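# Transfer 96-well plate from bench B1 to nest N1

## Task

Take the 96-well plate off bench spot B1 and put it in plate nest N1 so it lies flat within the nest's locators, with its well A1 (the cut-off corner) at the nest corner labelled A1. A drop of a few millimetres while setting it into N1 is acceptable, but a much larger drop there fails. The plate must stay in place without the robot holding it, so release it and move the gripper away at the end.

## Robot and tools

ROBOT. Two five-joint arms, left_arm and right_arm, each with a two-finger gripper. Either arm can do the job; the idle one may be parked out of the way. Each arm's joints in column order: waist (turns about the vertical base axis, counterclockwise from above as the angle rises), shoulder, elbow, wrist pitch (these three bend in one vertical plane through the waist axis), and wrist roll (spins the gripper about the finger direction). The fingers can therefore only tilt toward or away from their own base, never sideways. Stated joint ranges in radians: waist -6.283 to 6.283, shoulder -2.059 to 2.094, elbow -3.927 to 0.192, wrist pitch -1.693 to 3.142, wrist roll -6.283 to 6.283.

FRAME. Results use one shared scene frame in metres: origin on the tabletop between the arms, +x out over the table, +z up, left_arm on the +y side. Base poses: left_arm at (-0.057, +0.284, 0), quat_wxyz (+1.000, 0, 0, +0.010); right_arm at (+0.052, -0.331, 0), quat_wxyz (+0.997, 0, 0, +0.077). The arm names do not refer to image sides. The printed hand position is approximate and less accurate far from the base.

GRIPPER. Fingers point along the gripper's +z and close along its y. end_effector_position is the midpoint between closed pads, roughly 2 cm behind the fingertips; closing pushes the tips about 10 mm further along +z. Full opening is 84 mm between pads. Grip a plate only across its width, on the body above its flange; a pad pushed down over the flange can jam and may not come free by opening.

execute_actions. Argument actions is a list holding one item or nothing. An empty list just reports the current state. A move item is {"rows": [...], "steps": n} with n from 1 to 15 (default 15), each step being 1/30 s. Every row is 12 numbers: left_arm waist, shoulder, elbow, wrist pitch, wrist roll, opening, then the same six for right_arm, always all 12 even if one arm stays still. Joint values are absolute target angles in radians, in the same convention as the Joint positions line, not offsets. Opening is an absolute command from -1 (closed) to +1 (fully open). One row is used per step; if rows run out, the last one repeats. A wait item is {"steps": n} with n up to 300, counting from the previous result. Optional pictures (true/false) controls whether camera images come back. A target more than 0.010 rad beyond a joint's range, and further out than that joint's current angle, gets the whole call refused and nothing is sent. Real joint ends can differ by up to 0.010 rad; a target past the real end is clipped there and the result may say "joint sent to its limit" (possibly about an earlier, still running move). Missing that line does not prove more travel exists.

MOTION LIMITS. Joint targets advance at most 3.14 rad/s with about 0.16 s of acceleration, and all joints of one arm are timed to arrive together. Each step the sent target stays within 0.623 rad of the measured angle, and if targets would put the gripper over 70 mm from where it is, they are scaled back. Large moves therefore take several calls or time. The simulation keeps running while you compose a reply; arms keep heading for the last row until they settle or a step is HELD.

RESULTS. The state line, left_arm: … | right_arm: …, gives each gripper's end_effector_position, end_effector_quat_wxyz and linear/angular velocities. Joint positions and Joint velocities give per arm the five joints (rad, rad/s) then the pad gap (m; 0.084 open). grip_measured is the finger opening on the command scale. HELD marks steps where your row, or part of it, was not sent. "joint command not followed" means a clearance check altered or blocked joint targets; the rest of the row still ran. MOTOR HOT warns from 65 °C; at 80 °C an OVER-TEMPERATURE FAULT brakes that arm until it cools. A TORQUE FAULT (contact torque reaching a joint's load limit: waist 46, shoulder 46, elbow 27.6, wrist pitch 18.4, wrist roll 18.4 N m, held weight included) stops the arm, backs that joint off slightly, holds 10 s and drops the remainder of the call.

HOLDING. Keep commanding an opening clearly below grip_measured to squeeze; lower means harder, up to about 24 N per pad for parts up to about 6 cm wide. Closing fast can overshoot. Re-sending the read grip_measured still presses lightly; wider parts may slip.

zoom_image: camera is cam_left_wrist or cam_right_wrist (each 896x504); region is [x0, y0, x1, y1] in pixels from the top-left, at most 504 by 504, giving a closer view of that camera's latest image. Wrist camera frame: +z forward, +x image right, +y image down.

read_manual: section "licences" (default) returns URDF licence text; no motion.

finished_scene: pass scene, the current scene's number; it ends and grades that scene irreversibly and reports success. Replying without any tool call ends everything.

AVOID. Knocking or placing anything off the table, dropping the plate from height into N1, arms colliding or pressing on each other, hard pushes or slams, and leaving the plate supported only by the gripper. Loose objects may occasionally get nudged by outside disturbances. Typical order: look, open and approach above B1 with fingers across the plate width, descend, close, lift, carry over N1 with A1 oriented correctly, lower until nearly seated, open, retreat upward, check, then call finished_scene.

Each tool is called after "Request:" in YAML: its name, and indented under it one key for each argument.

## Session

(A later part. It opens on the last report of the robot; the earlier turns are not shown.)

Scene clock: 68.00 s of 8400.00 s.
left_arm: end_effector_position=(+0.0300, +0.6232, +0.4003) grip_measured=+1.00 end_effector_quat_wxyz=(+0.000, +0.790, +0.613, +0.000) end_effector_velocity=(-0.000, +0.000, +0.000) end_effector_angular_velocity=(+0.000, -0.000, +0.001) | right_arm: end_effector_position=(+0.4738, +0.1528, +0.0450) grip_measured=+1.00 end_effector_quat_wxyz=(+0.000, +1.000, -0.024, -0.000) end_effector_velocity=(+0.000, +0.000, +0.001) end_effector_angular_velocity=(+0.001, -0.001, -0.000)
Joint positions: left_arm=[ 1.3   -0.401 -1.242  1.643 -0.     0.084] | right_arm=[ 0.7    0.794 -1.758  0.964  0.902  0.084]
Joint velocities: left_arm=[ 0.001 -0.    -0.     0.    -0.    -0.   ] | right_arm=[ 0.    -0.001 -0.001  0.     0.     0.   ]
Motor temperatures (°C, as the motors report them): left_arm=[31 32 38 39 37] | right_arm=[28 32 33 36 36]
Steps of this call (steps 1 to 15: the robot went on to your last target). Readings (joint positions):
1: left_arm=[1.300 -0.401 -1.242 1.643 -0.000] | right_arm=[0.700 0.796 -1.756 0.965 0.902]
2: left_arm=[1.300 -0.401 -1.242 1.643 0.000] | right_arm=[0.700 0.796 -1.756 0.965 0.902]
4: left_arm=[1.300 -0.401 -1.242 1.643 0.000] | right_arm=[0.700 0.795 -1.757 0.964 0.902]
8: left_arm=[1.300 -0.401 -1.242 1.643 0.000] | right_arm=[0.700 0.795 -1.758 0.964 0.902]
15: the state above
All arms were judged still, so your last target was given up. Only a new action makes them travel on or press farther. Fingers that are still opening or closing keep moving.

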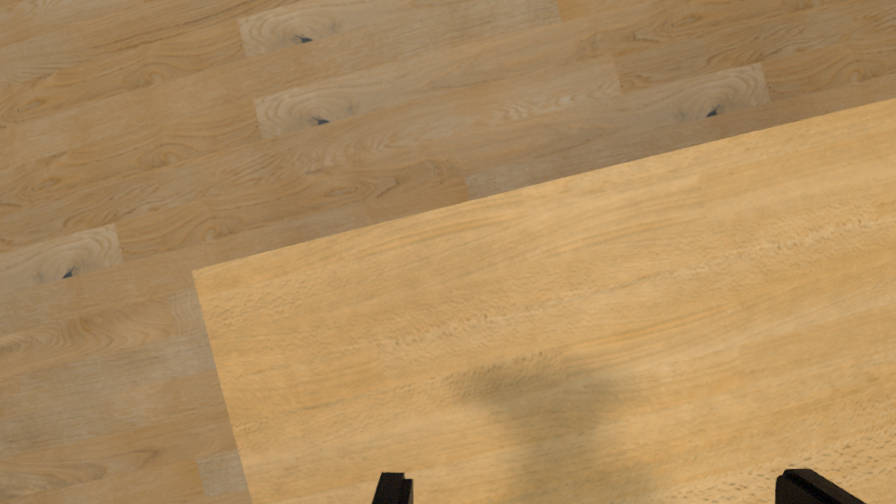

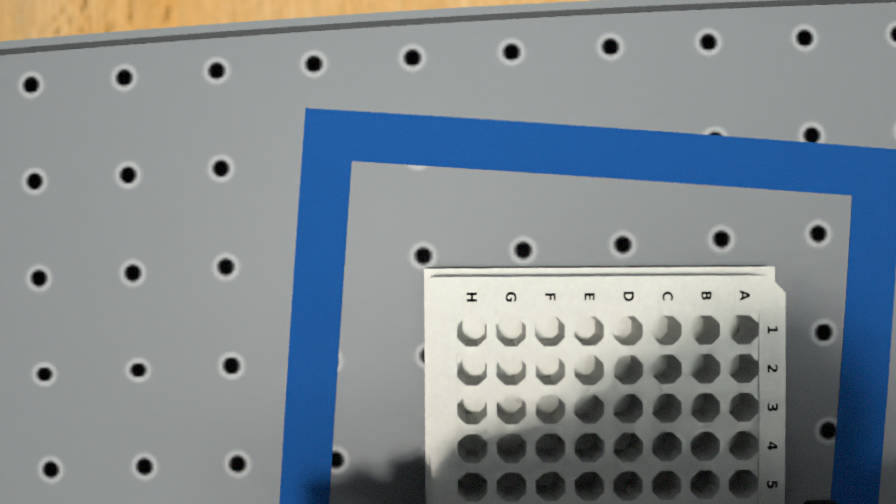

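Request:
execute_actions:
  actions:
    - {"rows":[[1.3,-0.401,-1.242,1.643,0,1,0.6977,0.7867,-1.745,0.9583,0.896,1]],"steps":15}
  pictures: false

Request:
execute_actions:
  actions:
    - {"steps":15}

Scene clock: 73.53 s of 8400.00 s.
left_arm: end_effector_position=(+0.0300, +0.6232, +0.4003) grip_measured=+1.00 end_effector_quat_wxyz=(+0.000, +0.790, +0.613, +0.000) end_effector_velocity=(-0.000, +0.000, -0.000) end_effector_angular_velocity=(-0.000, +0.000, +0.001) | right_arm: end_effector_position=(+0.4737, +0.1504, +0.0450) grip_measured=+1.00 end_effector_quat_wxyz=(+0.000, +1.000, -0.022, +0.000) end_effector_velocity=(+0.000, -0.000, -0.000) end_effector_angular_velocity=(+0.000, -0.000, -0.000)
Joint positions: left_arm=[ 1.3   -0.401 -1.242  1.643  0.     0.084] | right_arm=[ 0.698  0.787 -1.745  0.958  0.896  0.084]
Joint velocities: left_arm=[ 0.001 -0.     0.001 -0.001  0.    -0.   ] | right_arm=[-0.     0.001 -0.001  0.    -0.     0.   ]
Motor temperatures (°C, as the motors report them): left_arm=[31 32 38 39 37] | right_arm=[28 32 33 36 36]
Steps of this call (steps 1 to 90: nothing new was sent; then 2.03 s passed at rest; steps 91 to 105: all 15 steps of this action). Readings (joint positions):
91: left_arm=[1.300 -0.401 -1.242 1.643 0.000] | right_arm=[0.700 0.794 -1.758 0.964 0.902]
92: left_arm=[1.300 -0.401 -1.242 1.643 0.000] | right_arm=[0.700 0.793 -1.755 0.962 0.901]
94: left_arm=[1.300 -0.401 -1.242 1.643 0.000] | right_arm=[0.699 0.789 -1.750 0.960 0.898]
98: left_arm=[1.300 -0.401 -1.242 1.643 -0.000] | right_arm=[0.698 0.787 -1.746 0.959 0.896]
105: the state above

Scene clock: 74.03 s of 8400.00 s.
left_arm: end_effector_position=(+0.0300, +0.6232, +0.4003) grip_measured=+1.00 end_effector_quat_wxyz=(+0.000, +0.790, +0.613, +0.000) end_effector_velocity=(-0.000, +0.000, -0.000) end_effector_angular_velocity=(+0.000, -0.000, +0.001) | right_arm: end_effector_position=(+0.4737, +0.1504, +0.0450) grip_measured=+1.00 end_effector_quat_wxyz=(+0.000, +1.000, -0.022, +0.000) end_effector_velocity=(-0.000, -0.000, +0.000) end_effector_angular_velocity=(+0.000, -0.000, +0.000)
Joint positions: left_arm=[ 1.3   -0.401 -1.242  1.643  0.     0.084] | right_arm=[ 0.698  0.787 -1.745  0.958  0.896  0.084]
Joint velocities: left_arm=[ 0.001  0.     0.    -0.     0.    -0.   ] | right_arm=[ 0.    -0.001  0.001 -0.    -0.    -0.   ]
Motor temperatures (°C, as the motors report them): left_arm=[31 32 38 39 37] | right_arm=[28 32 33 36 36]
Steps of this call (steps 1 to 15: the robot went on to your last target). Readings (joint positions):
1: left_arm=[1.300 -0.401 -1.242 1.643 -0.000] | right_arm=[0.698 0.787 -1.745 0.958 0.896]
2: left_arm=[1.300 -0.401 -1.242 1.643 0.000] | right_arm=[0.698 0.787 -1.745 0.958 0.896]
4: left_arm=[1.300 -0.401 -1.242 1.643 0.000] | right_arm=[0.698 0.787 -1.745 0.958 0.896]
8: left_arm=[1.300 -0.401 -1.242 1.643 -0.000] | right_arm=[0.698 0.787 -1.745 0.958 0.896]
15: the state above
All arms were judged still, so your last target was given up. Only a new action makes them travel on or press farther. Fingers that are still opening or closing keep moving.

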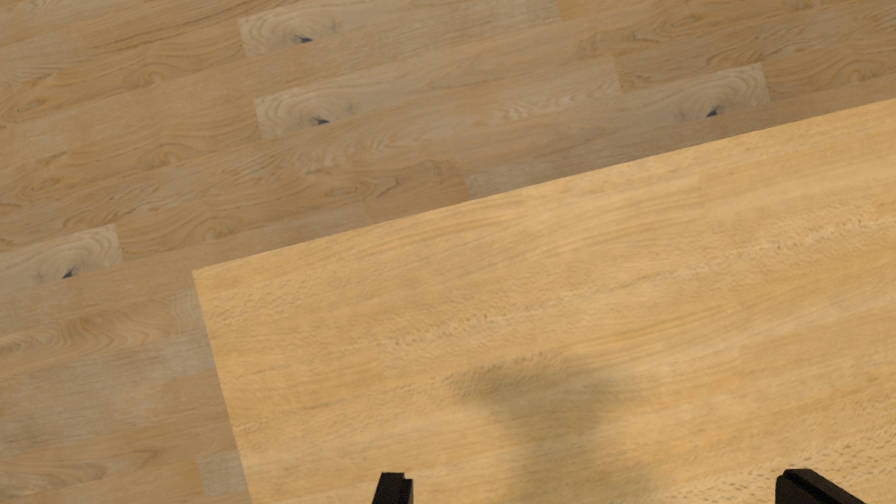

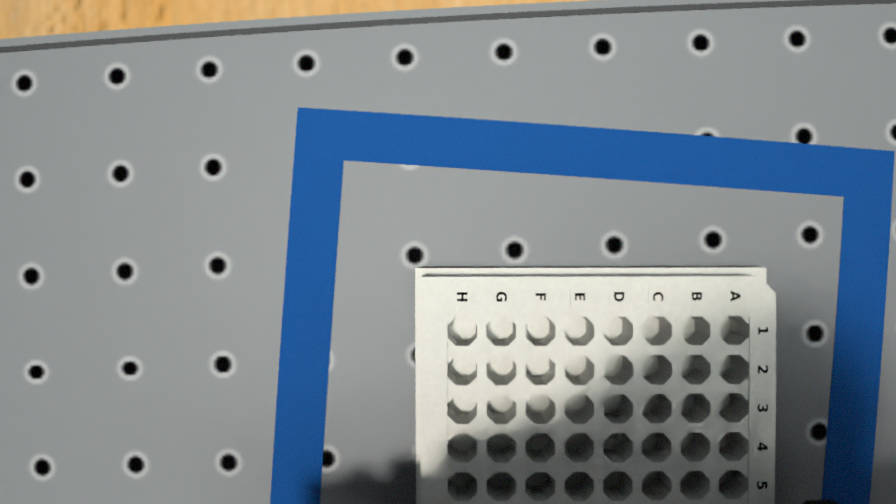

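Request:
execute_actions:
  actions:
    - {"rows":[[1.3,-0.401,-1.242,1.643,0,1,0.6977,0.7887,-1.7447,0.956,0.896,1],[1.3,-0.401,-1.242,1.643,0,1,0.6977,0.7907,-1.7444,0.9537,0.896,1],[1.3,-0.401,-1.242,1.643,0,1,0.6977,0.7927,-1.744,0.9513,0.896,1],[1.3,-0.401,-1.242,1.643,0,1,0.6977,0.7947,-1.7437,0.949,0.896,1],[1.3,-0.401,-1.242,1.643,0,1,0.6977,0.7967,-1.7434,0.9467,0.896,1],[1.3,-0.401,-1.242,1.643,0,1,0.6977,0.7987,-1.7431,0.9444,0.896,1],[1.3,-0.401,-1.242,1.643,0,1,0.6977,0.8007,-1.7428,0.9421,0.896,1],[1.3,-0.401,-1.242,1.643,0,1,0.6977,0.8027,-1.7425,0.9398,0.896,1],[1.3,-0.401,-1.242,1.643,0,1,0.6977,0.8047,-1.7422,0.9375,0.896,1],[1.3,-0.401,-1.242,1.643,0,1,0.6977,0.8067,-1.7418,0.9351,0.896,1],[1.3,-0.401,-1.242,1.643,0,1,0.6977,0.8087,-1.7415,0.9328,0.896,1]],"steps":15}
  pictures: false

Request:
execute_actions:
  actions:
    - {"steps":15}

Scene clock: 78.77 s of 8400.00 s.
left_arm: end_effector_position=(+0.0300, +0.6232, +0.4003) grip_measured=+1.00 end_effector_quat_wxyz=(+0.000, +0.790, +0.613, +0.000) end_effector_velocity=(-0.000, -0.000, +0.000) end_effector_angular_velocity=(-0.001, +0.000, +0.000) | right_arm: end_effector_position=(+0.4735, +0.1502, +0.0318) grip_measured=+1.00 end_effector_quat_wxyz=(+0.000, +1.000, -0.022, -0.000) end_effector_velocity=(+0.000, +0.000, -0.009) end_effector_angular_velocity=(+0.000, -0.000, +0.000)
Joint positions: left_arm=[ 1.3   -0.401 -1.242  1.643  0.     0.084] | right_arm=[ 0.698  0.808 -1.741  0.934  0.896  0.084]
Joint velocities: left_arm=[ 0.    -0.    -0.     0.001 -0.     0.   ] | right_arm=[-0.     0.015  0.002 -0.018 -0.    -0.   ]
Motor temperatures (°C, as the motors report them): left_arm=[31 32 38 39 37] | right_arm=[28 33 34 36 36]
Steps of this call (steps 1 to 90: nothing new was sent; then 1.23 s passed at rest; steps 91 to 105: all 15 steps of this action). Readings (joint positions):
91: left_arm=[1.300 -0.401 -1.242 1.643 0.000] | right_arm=[0.698 0.787 -1.745 0.958 0.896]
92: left_arm=[1.300 -0.401 -1.242 1.643 0.000] | right_arm=[0.698 0.787 -1.745 0.958 0.896]
94: left_arm=[1.300 -0.401 -1.242 1.643 0.000] | right_arm=[0.698 0.789 -1.745 0.955 0.896]
98: left_arm=[1.300 -0.401 -1.242 1.643 -0.000] | right_arm=[0.698 0.797 -1.743 0.947 0.896]
105: the state above

Scene clock: 79.27 s of 8400.00 s.
left_arm: end_effector_position=(+0.0300, +0.6232, +0.4003) grip_measured=+1.00 end_effector_quat_wxyz=(+0.000, +0.790, +0.613, +0.000) end_effector_velocity=(-0.001, +0.000, +0.000) end_effector_angular_velocity=(+0.001, -0.000, +0.001) | right_arm: end_effector_position=(+0.4737, +0.1504, +0.0315) grip_measured=+1.00 end_effector_quat_wxyz=(-0.000, +1.000, -0.022, +0.000) end_effector_velocity=(+0.000, -0.000, -0.000) end_effector_angular_velocity=(-0.000, +0.000, -0.000)
Joint positions: left_arm=[ 1.3   -0.401 -1.242  1.643  0.     0.084] | right_arm=[ 0.698  0.809 -1.742  0.933  0.896  0.084]
Joint velocities: left_arm=[ 0.002  0.    -0.    -0.     0.    -0.   ] | right_arm=[-0.  0.  0.  0.  0. -0.]
Motor temperatures (°C, as the motors report them): left_arm=[31 32 38 39 37] | right_arm=[28 33 34 36 36]
Steps of this call (steps 1 to 15: the robot went on to your last target). Readings (joint positions):
1: left_arm=[1.300 -0.401 -1.242 1.643 -0.000] | right_arm=[0.698 0.808 -1.741 0.934 0.896]
2: left_arm=[1.300 -0.401 -1.242 1.643 0.000] | right_arm=[0.698 0.808 -1.741 0.933 0.896]
4: left_arm=[1.300 -0.401 -1.242 1.643 0.000] | right_arm=[0.698 0.808 -1.742 0.933 0.896]
8: left_arm=[1.300 -0.401 -1.242 1.643 0.000] | right_arm=[0.698 0.808 -1.742 0.933 0.896]
15: the state above
All arms were judged still, so your last target was given up. Only a new action makes them travel on or press farther. Fingers that are still opening or closing keep moving.

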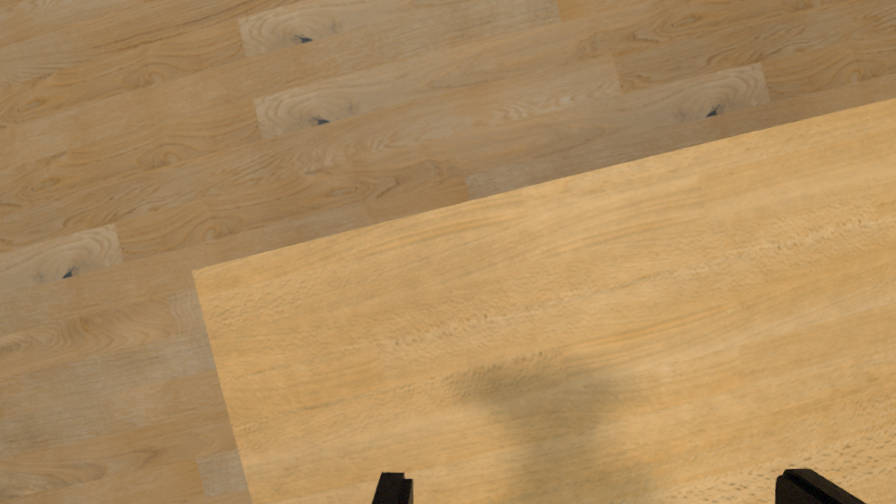

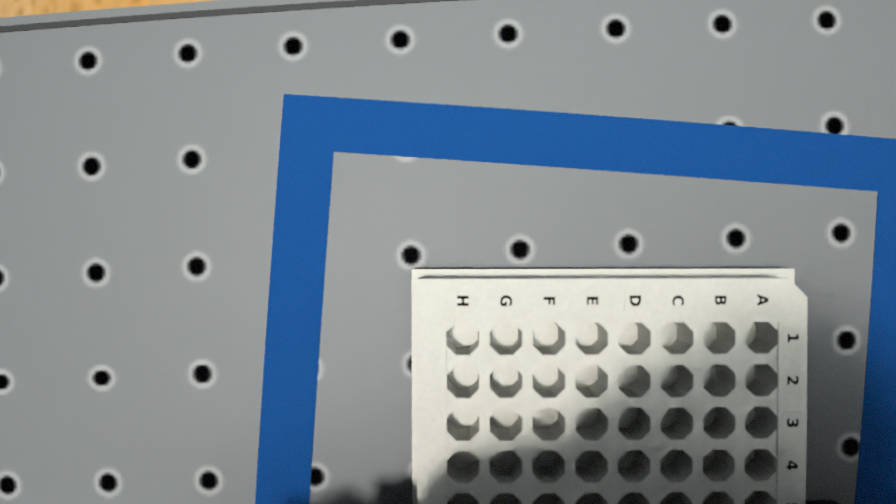

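Request:
execute_actions:
  actions:
    - {"rows":[[1.3,-0.401,-1.242,1.643,0,1,0.6977,0.8095,-1.7414,0.9319,0.896,0.95],[1.3,-0.401,-1.242,1.643,0,1,0.6977,0.8095,-1.7414,0.9319,0.896,0.9],[1.3,-0.401,-1.242,1.643,0,1,0.6977,0.8095,-1.7414,0.9319,0.896,0.85],[1.3,-0.401,-1.242,1.643,0,1,0.6977,0.8095,-1.7414,0.9319,0.896,0.8],[1.3,-0.401,-1.242,1.643,0,1,0.6977,0.8095,-1.7414,0.9319,0.896,0.7],[1.3,-0.401,-1.242,1.643,0,1,0.6977,0.8095,-1.7414,0.9319,0.896,0.6],[1.3,-0.401,-1.242,1.643,0,1,0.6977,0.8095,-1.7414,0.9319,0.896,0.5],[1.3,-0.401,-1.242,1.643,0,1,0.6977,0.8095,-1.7414,0.9319,0.896,0.4]],"steps":15}
  pictures: false

Request:
execute_actions:
  actions:
    - {"rows":[[1.3,-0.401,-1.242,1.643,0,1,0.6977,0.80,-1.743,0.943,0.896,0.4],[1.3,-0.401,-1.242,1.643,0,1,0.6977,0.79,-1.744,0.954,0.896,0.4],[1.3,-0.401,-1.242,1.643,0,1,0.6977,0.78,-1.746,0.966,0.896,0.4],[1.3,-0.401,-1.242,1.643,0,1,0.6977,0.76,-1.75,0.99,0.896,0.4],[1.3,-0.401,-1.242,1.643,0,1,0.6977,0.74,-1.755,1.015,0.896,0.4]],"steps":15}

Scene clock: 85.83 s of 8400.00 s.
left_arm: end_effector_position=(+0.0300, +0.6232, +0.4003) grip_measured=+1.00 end_effector_quat_wxyz=(+0.000, +0.790, +0.613, +0.000) end_effector_velocity=(-0.000, +0.000, +0.000) end_effector_angular_velocity=(+0.000, -0.000, +0.001) | right_arm: end_effector_position=(+0.4739, +0.1506, +0.0315) grip_measured=+0.93 end_effector_quat_wxyz=(-0.000, +1.000, -0.022, +0.000) end_effector_velocity=(+0.000, +0.000, +0.001) end_effector_angular_velocity=(+0.001, -0.001, -0.000)
Joint positions: left_arm=[ 1.3   -0.401 -1.242  1.643 -0.     0.084] | right_arm=[ 0.698  0.809 -1.742  0.932  0.896  0.082]
Joint velocities: left_arm=[ 0.    -0.     0.    -0.001 -0.    -0.   ] | right_arm=[ 0.    -0.001 -0.    -0.001  0.     0.   ]
Motor temperatures (°C, as the motors report them): left_arm=[31 32 38 39 37] | right_arm=[28 33 34 36 36]
Steps of this call (steps 1 to 90: nothing new was sent; then 3.07 s passed at rest; steps 91 to 105: all 15 steps of this action). Readings (joint positions):
91: left_arm=[1.300 -0.401 -1.242 1.643 -0.000] | right_arm=[0.698 0.809 -1.742 0.933 0.896]
92: left_arm=[1.300 -0.401 -1.242 1.643 -0.000] | right_arm=[0.698 0.809 -1.742 0.933 0.896]
94: left_arm=[1.300 -0.401 -1.242 1.643 -0.000] | right_arm=[0.698 0.809 -1.742 0.932 0.896]
98: left_arm=[1.300 -0.401 -1.242 1.643 0.000] | right_arm=[0.698 0.809 -1.742 0.932 0.896]
105: the state above

Scene clock: 86.33 s of 8400.00 s.
left_arm: end_effector_position=(+0.0300, +0.6232, +0.4003) grip_measured=+1.00 end_effector_quat_wxyz=(+0.000, +0.790, +0.613, +0.000) end_effector_velocity=(+0.000, -0.000, -0.000) end_effector_angular_velocity=(-0.001, +0.000, -0.001) | right_arm: end_effector_position=(+0.4726, +0.1492, +0.0729) grip_measured=+0.93 end_effector_quat_wxyz=(+0.001, +1.000, -0.022, -0.001) end_effector_velocity=(-0.008, -0.009, -0.015) end_effector_angular_velocity=(-0.033, +0.029, -0.000)
Joint positions: left_arm=[ 1.3   -0.401 -1.242  1.643  0.     0.084] | right_arm=[ 0.698  0.742 -1.753  1.014  0.896  0.082]
Joint velocities: left_arm=[-0.001  0.     0.     0.001  0.     0.   ] | right_arm=[-0.     0.012  0.015  0.016 -0.    -0.   ]
Motor temperatures (°C, as the motors report them): left_arm=[31 32 39 39 37] | right_arm=[28 33 34 36 36]
Steps of this call (steps 1 to 15: all 15 steps of this action). Readings (joint positions):
1: left_arm=[1.300 -0.401 -1.242 1.643 0.000] | right_arm=[0.698 0.809 -1.742 0.932 0.896]
2: left_arm=[1.300 -0.401 -1.242 1.643 -0.000] | right_arm=[0.698 0.808 -1.742 0.935 0.896]
4: left_arm=[1.300 -0.401 -1.242 1.643 0.000] | right_arm=[0.698 0.800 -1.741 0.947 0.896]
8: left_arm=[1.300 -0.401 -1.242 1.643 0.000] | right_arm=[0.698 0.756 -1.752 0.995 0.896]
15: the state above

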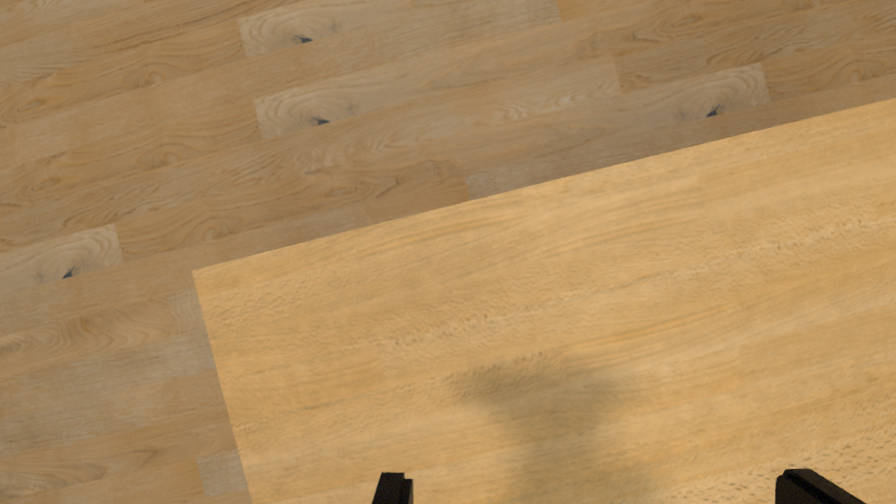

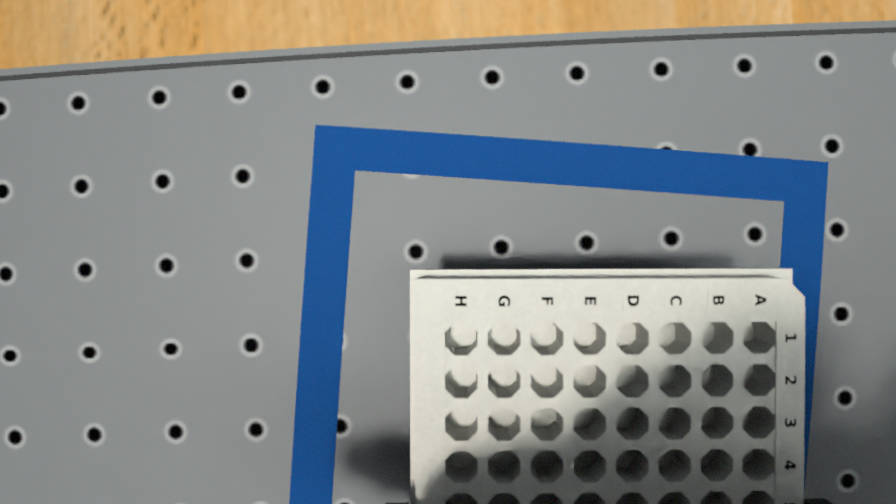

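Request:
execute_actions:
  actions:
    - {"rows":[[1.3,-0.401,-1.242,1.643,0,1,0.49,0.306,-1.177,0.871,0.62,0.4]],"steps":15}
  pictures: false

Request:
execute_actions:
  actions:
    - {"rows":[[1.3,-0.401,-1.242,1.643,0,1,0.2799,-0.1284,-0.5983,0.7267,0.344,0.4]],"steps":15}
  pictures: false

Request:
execute_actions:
  actions:
    - {"steps":30}

Scene clock: 91.23 s of 8400.00 s.
left_arm: end_effector_position=(+0.0300, +0.6232, +0.4003) grip_measured=+1.00 end_effector_quat_wxyz=(+0.000, +0.790, +0.613, +0.000) end_effector_velocity=(-0.001, +0.000, -0.000) end_effector_angular_velocity=(-0.001, +0.000, +0.002) | right_arm: end_effector_position=(+0.4752, -0.0042, +0.1089) grip_measured=+0.93 end_effector_quat_wxyz=(-0.000, +1.000, +0.008, +0.000) end_effector_velocity=(-0.037, -0.183, +0.020) end_effector_angular_velocity=(-0.001, +0.001, +0.064)
Joint positions: left_arm=[ 1.3   -0.401 -1.242  1.643 -0.     0.084] | right_arm=[ 0.504  0.337 -1.221  0.883  0.642  0.082]
Joint velocities: left_arm=[ 0.002 -0.     0.001 -0.    -0.     0.   ] | right_arm=[-0.228 -0.469  0.62  -0.15  -0.292 -0.   ]
Motor temperatures (°C, as the motors report them): left_arm=[31 32 39 39 37] | right_arm=[28 33 34 36 36]
Steps of this call (steps 1 to 15: the robot went on to your last target; steps 16 to 90: nothing new was sent; then 1.40 s passed at rest; steps 91 to 105: all 15 steps of this action). Readings (joint positions):
91: left_arm=[1.300 -0.401 -1.242 1.643 -0.000] | right_arm=[0.698 0.740 -1.754 1.015 0.896]
92: left_arm=[1.300 -0.401 -1.242 1.643 0.000] | right_arm=[0.696 0.735 -1.748 1.013 0.892]
94: left_arm=[1.300 -0.401 -1.242 1.643 -0.000] | right_arm=[0.680 0.697 -1.693 0.999 0.866]
98: left_arm=[1.300 -0.401 -1.242 1.643 0.000] | right_arm=[0.607 0.553 -1.507 0.953 0.777]
105: the state above

Scene clock: 91.73 s of 8400.00 s.
left_arm: end_effector_position=(+0.0300, +0.6232, +0.4003) grip_measured=+1.00 end_effector_quat_wxyz=(+0.000, +0.790, +0.613, +0.000) end_effector_velocity=(-0.000, -0.000, -0.000) end_effector_angular_velocity=(-0.001, +0.000, +0.001) | right_arm: end_effector_position=(+0.4042, -0.1600, +0.1026) grip_measured=+0.93 end_effector_quat_wxyz=(+0.000, +0.999, +0.041, -0.001) end_effector_velocity=(-0.141, -0.186, -0.045) end_effector_angular_velocity=(-0.014, +0.029, +0.072)
Joint positions: left_arm=[ 1.3   -0.401 -1.242  1.643  0.     0.084] | right_arm=[ 0.299 -0.089 -0.65   0.741  0.37   0.082]
Joint velocities: left_arm=[ 0.     0.     0.001  0.    -0.    -0.   ] | right_arm=[-0.27  -0.554  0.755 -0.169 -0.343 -0.   ]
Motor temperatures (°C, as the motors report them): left_arm=[31 32 39 39 37] | right_arm=[28 33 34 36 36]
Steps of this call (steps 1 to 15: all 15 steps of this action). Readings (joint positions):
1: left_arm=[1.300 -0.401 -1.242 1.643 -0.000] | right_arm=[0.498 0.325 -1.204 0.879 0.634]
2: left_arm=[1.300 -0.401 -1.242 1.643 -0.000] | right_arm=[0.493 0.313 -1.188 0.874 0.625]
4: left_arm=[1.300 -0.401 -1.242 1.643 0.000] | right_arm=[0.472 0.267 -1.124 0.856 0.593]
8: left_arm=[1.300 -0.401 -1.242 1.643 -0.000] | right_arm=[0.404 0.127 -0.939 0.812 0.507]
15: the state above

Scene clock: 92.73 s of 8400.00 s.
left_arm: end_effector_position=(+0.0300, +0.6232, +0.4003) grip_measured=+1.00 end_effector_quat_wxyz=(+0.000, +0.790, +0.613, +0.000) end_effector_velocity=(+0.000, -0.000, -0.001) end_effector_angular_velocity=(-0.001, +0.000, -0.000) | right_arm: end_effector_position=(+0.3952, -0.1722, +0.1000) grip_measured=+0.93 end_effector_quat_wxyz=(+0.000, +0.999, +0.045, +0.000) end_effector_velocity=(+0.000, -0.000, +0.000) end_effector_angular_velocity=(+0.000, -0.001, -0.001)
Joint positions: left_arm=[ 1.3   -0.401 -1.242  1.643 -0.     0.084] | right_arm=[ 0.28  -0.128 -0.598  0.727  0.344  0.082]
Joint velocities: left_arm=[-0.     0.     0.001 -0.001 -0.     0.   ] | right_arm=[-0.001 -0.     0.    -0.001  0.     0.   ]
Motor temperatures (°C, as the motors report them): left_arm=[31 32 39 39 37] | right_arm=[28 33 34 36 36]
Steps of this call (steps 1 to 30: the robot went on to your last target). Readings (joint positions):
1: left_arm=[1.300 -0.401 -1.242 1.643 0.000] | right_arm=[0.291 -0.104 -0.630 0.736 0.361]
2: left_arm=[1.300 -0.401 -1.242 1.643 0.000] | right_arm=[0.287 -0.113 -0.618 0.733 0.355]
4: left_arm=[1.300 -0.401 -1.242 1.643 -0.000] | right_arm=[0.283 -0.121 -0.607 0.729 0.349]
8: left_arm=[1.300 -0.401 -1.242 1.643 -0.000] | right_arm=[0.281 -0.126 -0.602 0.727 0.345]
30: the state above
All arms were judged still, so your last target was given up. Only a new action makes them travel on or press farther. Fingers that are still opening or closing keep moving.

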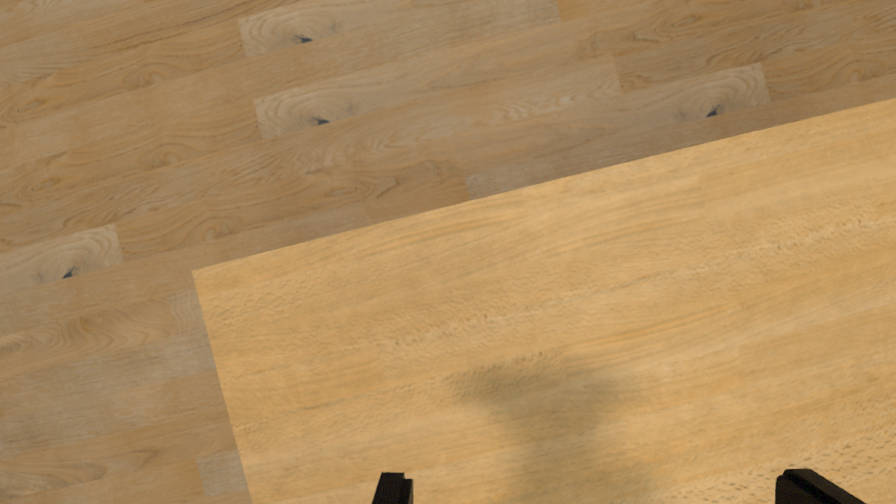

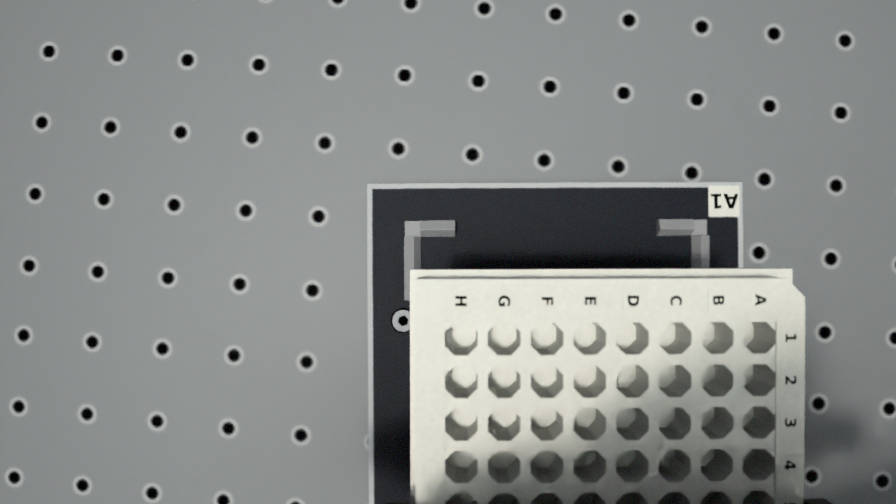

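Request:
execute_actions:
  actions:
    - {"rows":[[1.3,-0.401,-1.242,1.643,0,1,0.2732,-0.0127,-0.6,0.6127,0.3314,0.4]],"steps":15}
  pictures: false

Request:
execute_actions:
  actions:
    - {"steps":20}

Request:
zoom_image:
  camera: "cam_right_wrist"
  region: [340, 200, 500, 360]

Scene clock: 99.17 s of 8400.00 s.
left_arm: end_effector_position=(+0.0300, +0.6232, +0.4003) grip_measured=+1.00 end_effector_quat_wxyz=(+0.000, +0.790, +0.613, +0.000) end_effector_velocity=(+0.001, +0.000, +0.001) end_effector_angular_velocity=(+0.002, -0.001, -0.002) | right_arm: end_effector_position=(+0.4040, -0.1709, +0.0656) grip_measured=+0.93 end_effector_quat_wxyz=(-0.000, +0.999, +0.048, +0.001) end_effector_velocity=(-0.002, -0.001, -0.004) end_effector_angular_velocity=(-0.003, +0.007, +0.000)
Joint positions: left_arm=[ 1.3   -0.401 -1.242  1.643  0.     0.084] | right_arm=[ 0.273 -0.014 -0.6    0.613  0.331  0.082]
Joint velocities: left_arm=[-0.002  0.    -0.001 -0.001  0.     0.   ] | right_arm=[-0.     0.008  0.005 -0.005 -0.     0.   ]
Motor temperatures (°C, as the motors report them): left_arm=[31 32 39 39 37] | right_arm=[28 33 34 37 36]
Steps of this call (steps 1 to 90: nothing new was sent; then 2.93 s passed at rest; steps 91 to 105: all 15 steps of this action). Readings (joint positions):
91: left_arm=[1.300 -0.401 -1.242 1.643 -0.000] | right_arm=[0.280 -0.128 -0.598 0.726 0.344]
92: left_arm=[1.300 -0.401 -1.242 1.643 -0.000] | right_arm=[0.280 -0.123 -0.599 0.719 0.343]
94: left_arm=[1.300 -0.401 -1.242 1.643 -0.000] | right_arm=[0.277 -0.081 -0.602 0.675 0.338]
98: left_arm=[1.300 -0.401 -1.242 1.643 -0.000] | right_arm=[0.274 -0.019 -0.597 0.624 0.333]
105: the state above

Scene clock: 99.83 s of 8400.00 s.
left_arm: end_effector_position=(+0.0300, +0.6232, +0.4003) grip_measured=+1.00 end_effector_quat_wxyz=(+0.000, +0.790, +0.613, +0.000) end_effector_velocity=(-0.000, -0.000, -0.000) end_effector_angular_velocity=(-0.001, +0.000, +0.001) | right_arm: end_effector_position=(+0.4037, -0.1711, +0.0650) grip_measured=+0.93 end_effector_quat_wxyz=(-0.000, +0.999, +0.048, +0.000) end_effector_velocity=(-0.000, +0.000, +0.000) end_effector_angular_velocity=(+0.000, -0.000, +0.000)
Joint positions: left_arm=[ 1.3   -0.401 -1.242  1.643 -0.     0.084] | right_arm=[ 0.273 -0.013 -0.6    0.613  0.331  0.082]
Joint velocities: left_arm=[ 0.001 -0.     0.001  0.    -0.     0.   ] | right_arm=[ 0. -0.  0. -0.  0.  0.]
Motor temperatures (°C, as the motors report them): left_arm=[31 32 39 39 37] | right_arm=[28 33 34 37 36]
Steps of this call (steps 1 to 15: the robot went on to your last target; steps 16 to 20: nothing new was sent). Readings (joint positions):
1: left_arm=[1.300 -0.401 -1.242 1.643 -0.000] | right_arm=[0.273 -0.014 -0.600 0.613 0.331]
2: left_arm=[1.300 -0.401 -1.242 1.643 0.000] | right_arm=[0.273 -0.014 -0.600 0.613 0.331]
4: left_arm=[1.300 -0.401 -1.242 1.643 0.000] | right_arm=[0.273 -0.013 -0.600 0.613 0.331]
8: left_arm=[1.300 -0.401 -1.242 1.643 0.000] | right_arm=[0.273 -0.013 -0.600 0.613 0.331]
20: the state above
All arms were judged still, so your last target was given up. Only a new action makes them travel on or press farther. Fingers that are still opening or closing keep moving.

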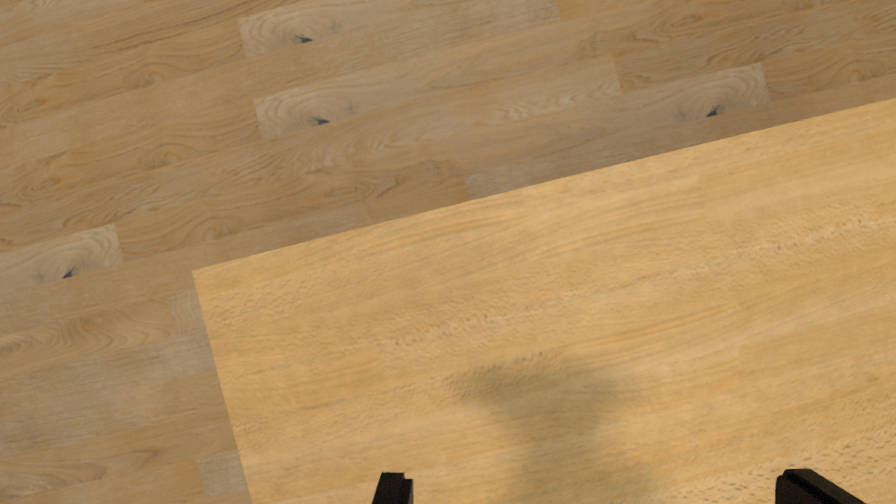

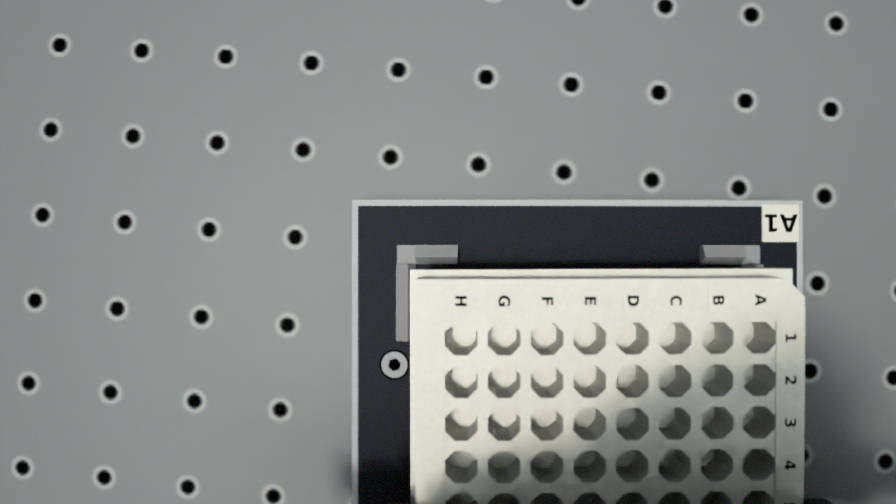

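Region (340, 200, 500, 360) of cam_right_wrist's 896x504 image, scaled by 3.150, with more detail than that image has.

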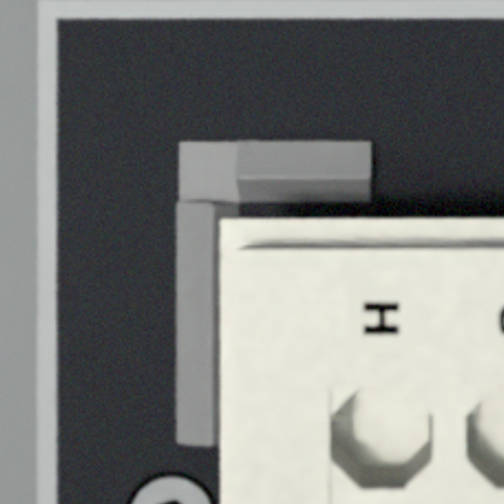

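Request:
execute_actions:
  actions:
    - {"rows":[[1.3,-0.401,-1.242,1.643,0,1,0.2732,0.0297,-0.5927,0.563,0.334,0.4]],"steps":15}
  pictures: false

Request:
execute_actions:
  actions:
    - {"steps":15}

Request:
zoom_image:
  camera: "cam_right_wrist"
  region: [360, 220, 480, 380]

Request:
zoom_image:
  camera: "cam_right_wrist"
  region: [700, 220, 860, 320]

Scene clock: 107.10 s of 8400.00 s.
left_arm: end_effector_position=(+0.0300, +0.6232, +0.4003) grip_measured=+1.00 end_effector_quat_wxyz=(+0.000, +0.790, +0.613, +0.000) end_effector_velocity=(-0.000, +0.000, +0.000) end_effector_angular_velocity=(+0.001, -0.000, +0.001) | right_arm: end_effector_position=(+0.4039, -0.1710, +0.0502) grip_measured=+0.93 end_effector_quat_wxyz=(-0.000, +0.999, +0.047, +0.000) end_effector_velocity=(-0.001, -0.001, -0.002) end_effector_angular_velocity=(-0.001, +0.003, -0.000)
Joint positions: left_arm=[ 1.3   -0.401 -1.242  1.643  0.     0.084] | right_arm=[ 0.273  0.029 -0.593  0.563  0.334  0.082]
Joint velocities: left_arm=[ 0.001 -0.    -0.    -0.001 -0.    -0.   ] | right_arm=[ 0.     0.002  0.003 -0.001  0.    -0.   ]
Motor temperatures (°C, as the motors report them): left_arm=[31 32 39 39 37] | right_arm=[28 32 34 37 36]
Steps of this call (steps 1 to 90: nothing new was sent; then 3.77 s passed at rest; steps 91 to 105: all 15 steps of this action). Readings (joint positions):
91: left_arm=[1.300 -0.401 -1.242 1.643 0.000] | right_arm=[0.273 -0.012 -0.600 0.612 0.331]
92: left_arm=[1.300 -0.401 -1.242 1.643 -0.000] | right_arm=[0.273 -0.008 -0.600 0.605 0.332]
94: left_arm=[1.300 -0.401 -1.242 1.643 -0.000] | right_arm=[0.273 0.011 -0.597 0.583 0.333]
98: left_arm=[1.300 -0.401 -1.242 1.643 0.000] | right_arm=[0.273 0.028 -0.592 0.567 0.334]
105: the state above

Scene clock: 107.60 s of 8400.00 s.
left_arm: end_effector_position=(+0.0300, +0.6232, +0.4003) grip_measured=+1.00 end_effector_quat_wxyz=(+0.000, +0.790, +0.613, +0.000) end_effector_velocity=(+0.001, -0.000, +0.000) end_effector_angular_velocity=(+0.000, -0.000, -0.002) | right_arm: end_effector_position=(+0.4037, -0.1711, +0.0500) grip_measured=+0.93 end_effector_quat_wxyz=(-0.000, +0.999, +0.047, +0.000) end_effector_velocity=(-0.000, -0.000, -0.000) end_effector_angular_velocity=(-0.000, +0.001, +0.000)
Joint positions: left_arm=[ 1.3   -0.401 -1.242  1.643 -0.     0.084] | right_arm=[ 0.273  0.03  -0.593  0.563  0.334  0.082]
Joint velocities: left_arm=[-0.002 -0.     0.    -0.     0.    -0.   ] | right_arm=[-0.  0.  0.  0. -0. -0.]
Motor temperatures (°C, as the motors report them): left_arm=[31 32 39 39 37] | right_arm=[28 32 34 37 36]
Steps of this call (steps 1 to 15: the robot went on to your last target). Readings (joint positions):
1: left_arm=[1.300 -0.401 -1.242 1.643 -0.000] | right_arm=[0.273 0.029 -0.593 0.563 0.334]
2: left_arm=[1.300 -0.401 -1.242 1.643 0.000] | right_arm=[0.273 0.029 -0.593 0.563 0.334]
4: left_arm=[1.300 -0.401 -1.242 1.643 -0.000] | right_arm=[0.273 0.030 -0.593 0.563 0.334]
8: left_arm=[1.300 -0.401 -1.242 1.643 0.000] | right_arm=[0.273 0.030 -0.593 0.563 0.334]
15: the state above
All arms were judged still, so your last target was given up. Only a new action makes them travel on or press farther. Fingers that are still opening or closing keep moving.

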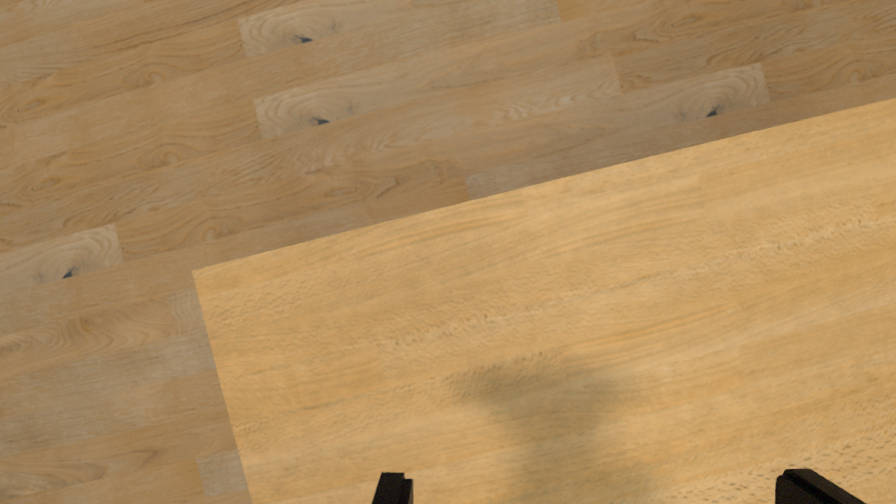

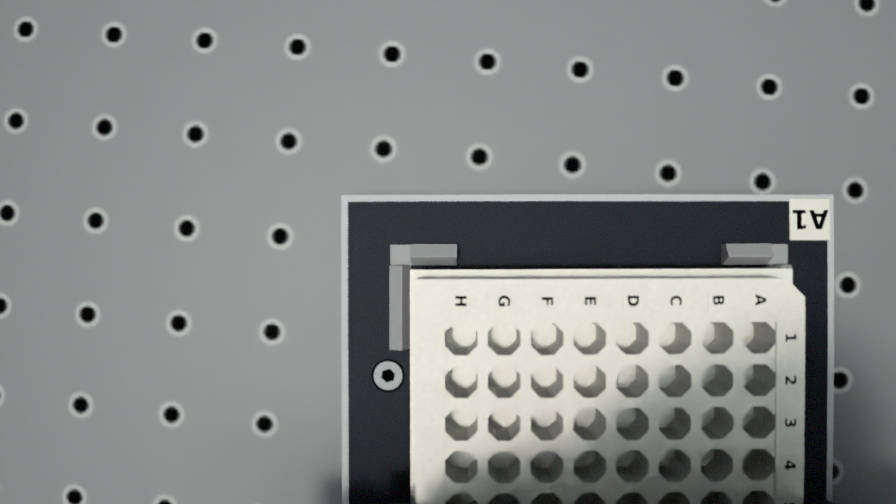

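Region (360, 220, 480, 380) of cam_right_wrist's 896x504 image, scaled by 3.150, with more detail than that image has; it fills the left 378 columns of this view, and the rest is white.

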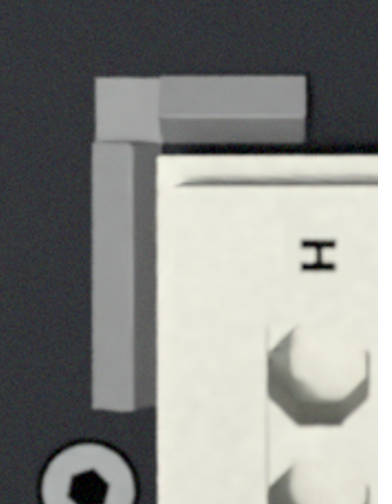

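Region (700, 220, 860, 320) of cam_right_wrist's 896x504 image, scaled by 3.150, with more detail than that image has; it fills the top 315 rows of this view, and the rest is white.

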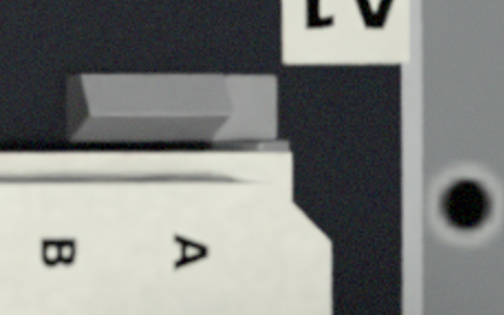

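Request:
execute_actions:
  actions:
    - {"rows":[[1.3,-0.401,-1.242,1.643,0,1,0.2732,0.0327,-0.5923,0.5596,0.334,0.4],[1.3,-0.401,-1.242,1.643,0,1,0.2732,0.0356,-0.592,0.5564,0.334,0.4],[1.3,-0.401,-1.242,1.643,0,1,0.2732,0.0386,-0.5916,0.553,0.334,0.4],[1.3,-0.401,-1.242,1.643,0,1,0.2732,0.0415,-0.5913,0.5498,0.334,0.4],[1.3,-0.401,-1.242,1.643,0,1,0.2732,0.0445,-0.5909,0.5464,0.334,0.4],[1.3,-0.401,-1.242,1.643,0,1,0.2732,0.0474,-0.5906,0.5432,0.334,0.4],[1.3,-0.401,-1.242,1.643,0,1,0.2732,0.0504,-0.5902,0.5398,0.334,0.4],[1.3,-0.401,-1.242,1.643,0,1,0.2732,0.0533,-0.5899,0.5366,0.334,0.4],[1.3,-0.401,-1.242,1.643,0,1,0.2732,0.0563,-0.5895,0.5332,0.334,0.4],[1.3,-0.401,-1.242,1.643,0,1,0.2732,0.0592,-0.5892,0.53,0.334,0.4]],"steps":15}
  pictures: false

Request:
execute_actions:
  actions:
    - {"steps":15}

Request:
zoom_image:
  camera: "cam_right_wrist"
  region: [360, 220, 480, 380]

Request:
zoom_image:
  camera: "cam_right_wrist"
  region: [700, 220, 860, 320]

Scene clock: 116.20 s of 8400.00 s.
left_arm: end_effector_position=(+0.0300, +0.6232, +0.4003) grip_measured=+1.00 end_effector_quat_wxyz=(+0.000, +0.790, +0.613, +0.000) end_effector_velocity=(-0.001, -0.000, -0.000) end_effector_angular_velocity=(-0.001, +0.000, +0.001) | right_arm: end_effector_position=(+0.4046, -0.1707, +0.0421) grip_measured=+0.94 end_effector_quat_wxyz=(-0.001, +0.999, +0.047, +0.001) end_effector_velocity=(+0.001, +0.000, -0.005) end_effector_angular_velocity=(+0.003, -0.006, -0.001)
Joint positions: left_arm=[ 1.3   -0.401 -1.242  1.643  0.     0.084] | right_arm=[ 0.273  0.054 -0.591  0.533  0.334  0.082]
Joint velocities: left_arm=[ 0.001  0.     0.     0.001 -0.     0.   ] | right_arm=[-0.001  0.014  0.003 -0.024  0.    -0.   ]
Motor temperatures (°C, as the motors report them): left_arm=[31 32 39 39 37] | right_arm=[28 32 34 37 36]
Steps of this call (steps 1 to 90: nothing new was sent; then 5.10 s passed at rest; steps 91 to 105: all 15 steps of this action). Readings (joint positions):
91: left_arm=[1.300 -0.401 -1.242 1.643 -0.000] | right_arm=[0.273 0.030 -0.593 0.563 0.334]
92: left_arm=[1.300 -0.401 -1.242 1.643 -0.000] | right_arm=[0.273 0.030 -0.593 0.562 0.334]
94: left_arm=[1.300 -0.401 -1.242 1.643 0.000] | right_arm=[0.273 0.034 -0.592 0.558 0.334]
98: left_arm=[1.300 -0.401 -1.242 1.643 0.000] | right_arm=[0.273 0.044 -0.591 0.547 0.334]
105: the state above

Scene clock: 116.70 s of 8400.00 s.
left_arm: end_effector_position=(+0.0300, +0.6232, +0.4003) grip_measured=+1.00 end_effector_quat_wxyz=(+0.000, +0.790, +0.613, +0.000) end_effector_velocity=(+0.000, -0.000, -0.000) end_effector_angular_velocity=(-0.001, +0.000, -0.001) | right_arm: end_effector_position=(+0.4046, -0.1708, +0.0407) grip_measured=+0.94 end_effector_quat_wxyz=(-0.000, +0.999, +0.047, +0.001) end_effector_velocity=(-0.001, +0.000, -0.000) end_effector_angular_velocity=(-0.000, +0.001, +0.001)
Joint positions: left_arm=[ 1.3   -0.401 -1.242  1.643 -0.     0.084] | right_arm=[ 0.273  0.059 -0.59   0.529  0.334  0.082]
Joint velocities: left_arm=[-0.     0.     0.     0.001  0.     0.   ] | right_arm=[ 0.001 -0.001  0.001  0.001  0.    -0.   ]
Motor temperatures (°C, as the motors report them): left_arm=[31 32 39 39 37] | right_arm=[28 32 34 37 36]
Steps of this call (steps 1 to 15: the robot went on to your last target). Readings (joint positions):
1: left_arm=[1.300 -0.401 -1.242 1.643 -0.000] | right_arm=[0.273 0.055 -0.591 0.533 0.334]
2: left_arm=[1.300 -0.401 -1.242 1.643 -0.000] | right_arm=[0.273 0.056 -0.591 0.532 0.334]
4: left_arm=[1.300 -0.401 -1.242 1.643 -0.000] | right_arm=[0.273 0.057 -0.591 0.531 0.334]
8: left_arm=[1.300 -0.401 -1.242 1.643 0.000] | right_arm=[0.273 0.058 -0.591 0.530 0.334]
15: the state above
All arms were judged still, so your last target was given up. Only a new action makes them travel on or press farther. Fingers that are still opening or closing keep moving.

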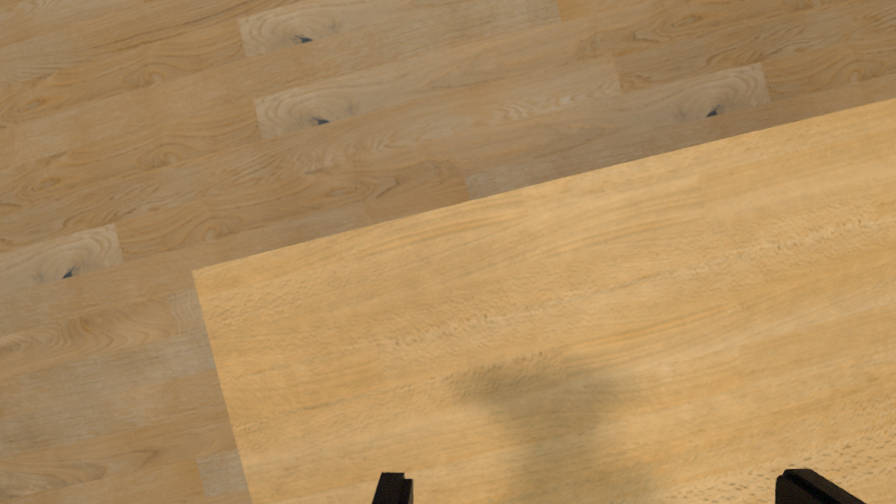

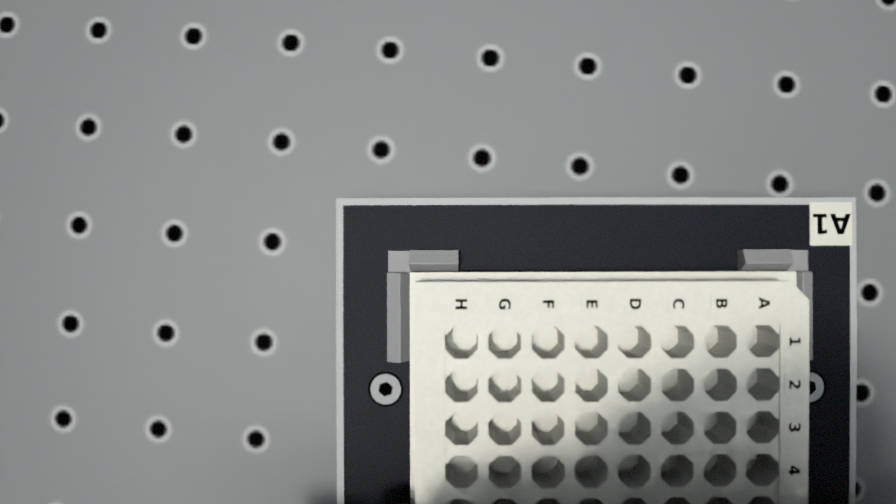

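Region (360, 220, 480, 380) of cam_right_wrist's 896x504 image, scaled by 3.150, with more detail than that image has; it fills the left 378 columns of this view, and the rest is white.

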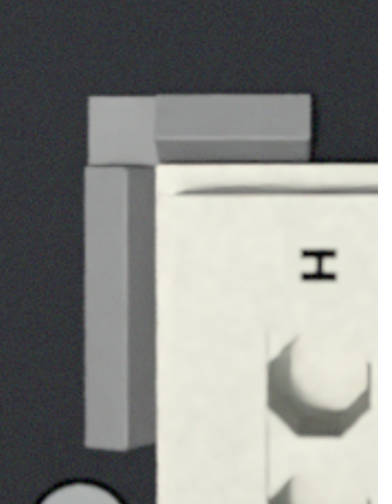

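Region (700, 220, 860, 320) of cam_right_wrist's 896x504 image, scaled by 3.150, with more detail than that image has; it fills the top 315 rows of this view, and the rest is white.

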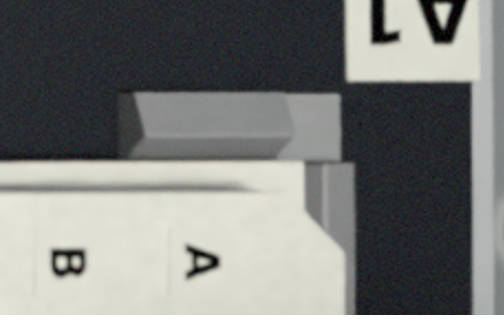

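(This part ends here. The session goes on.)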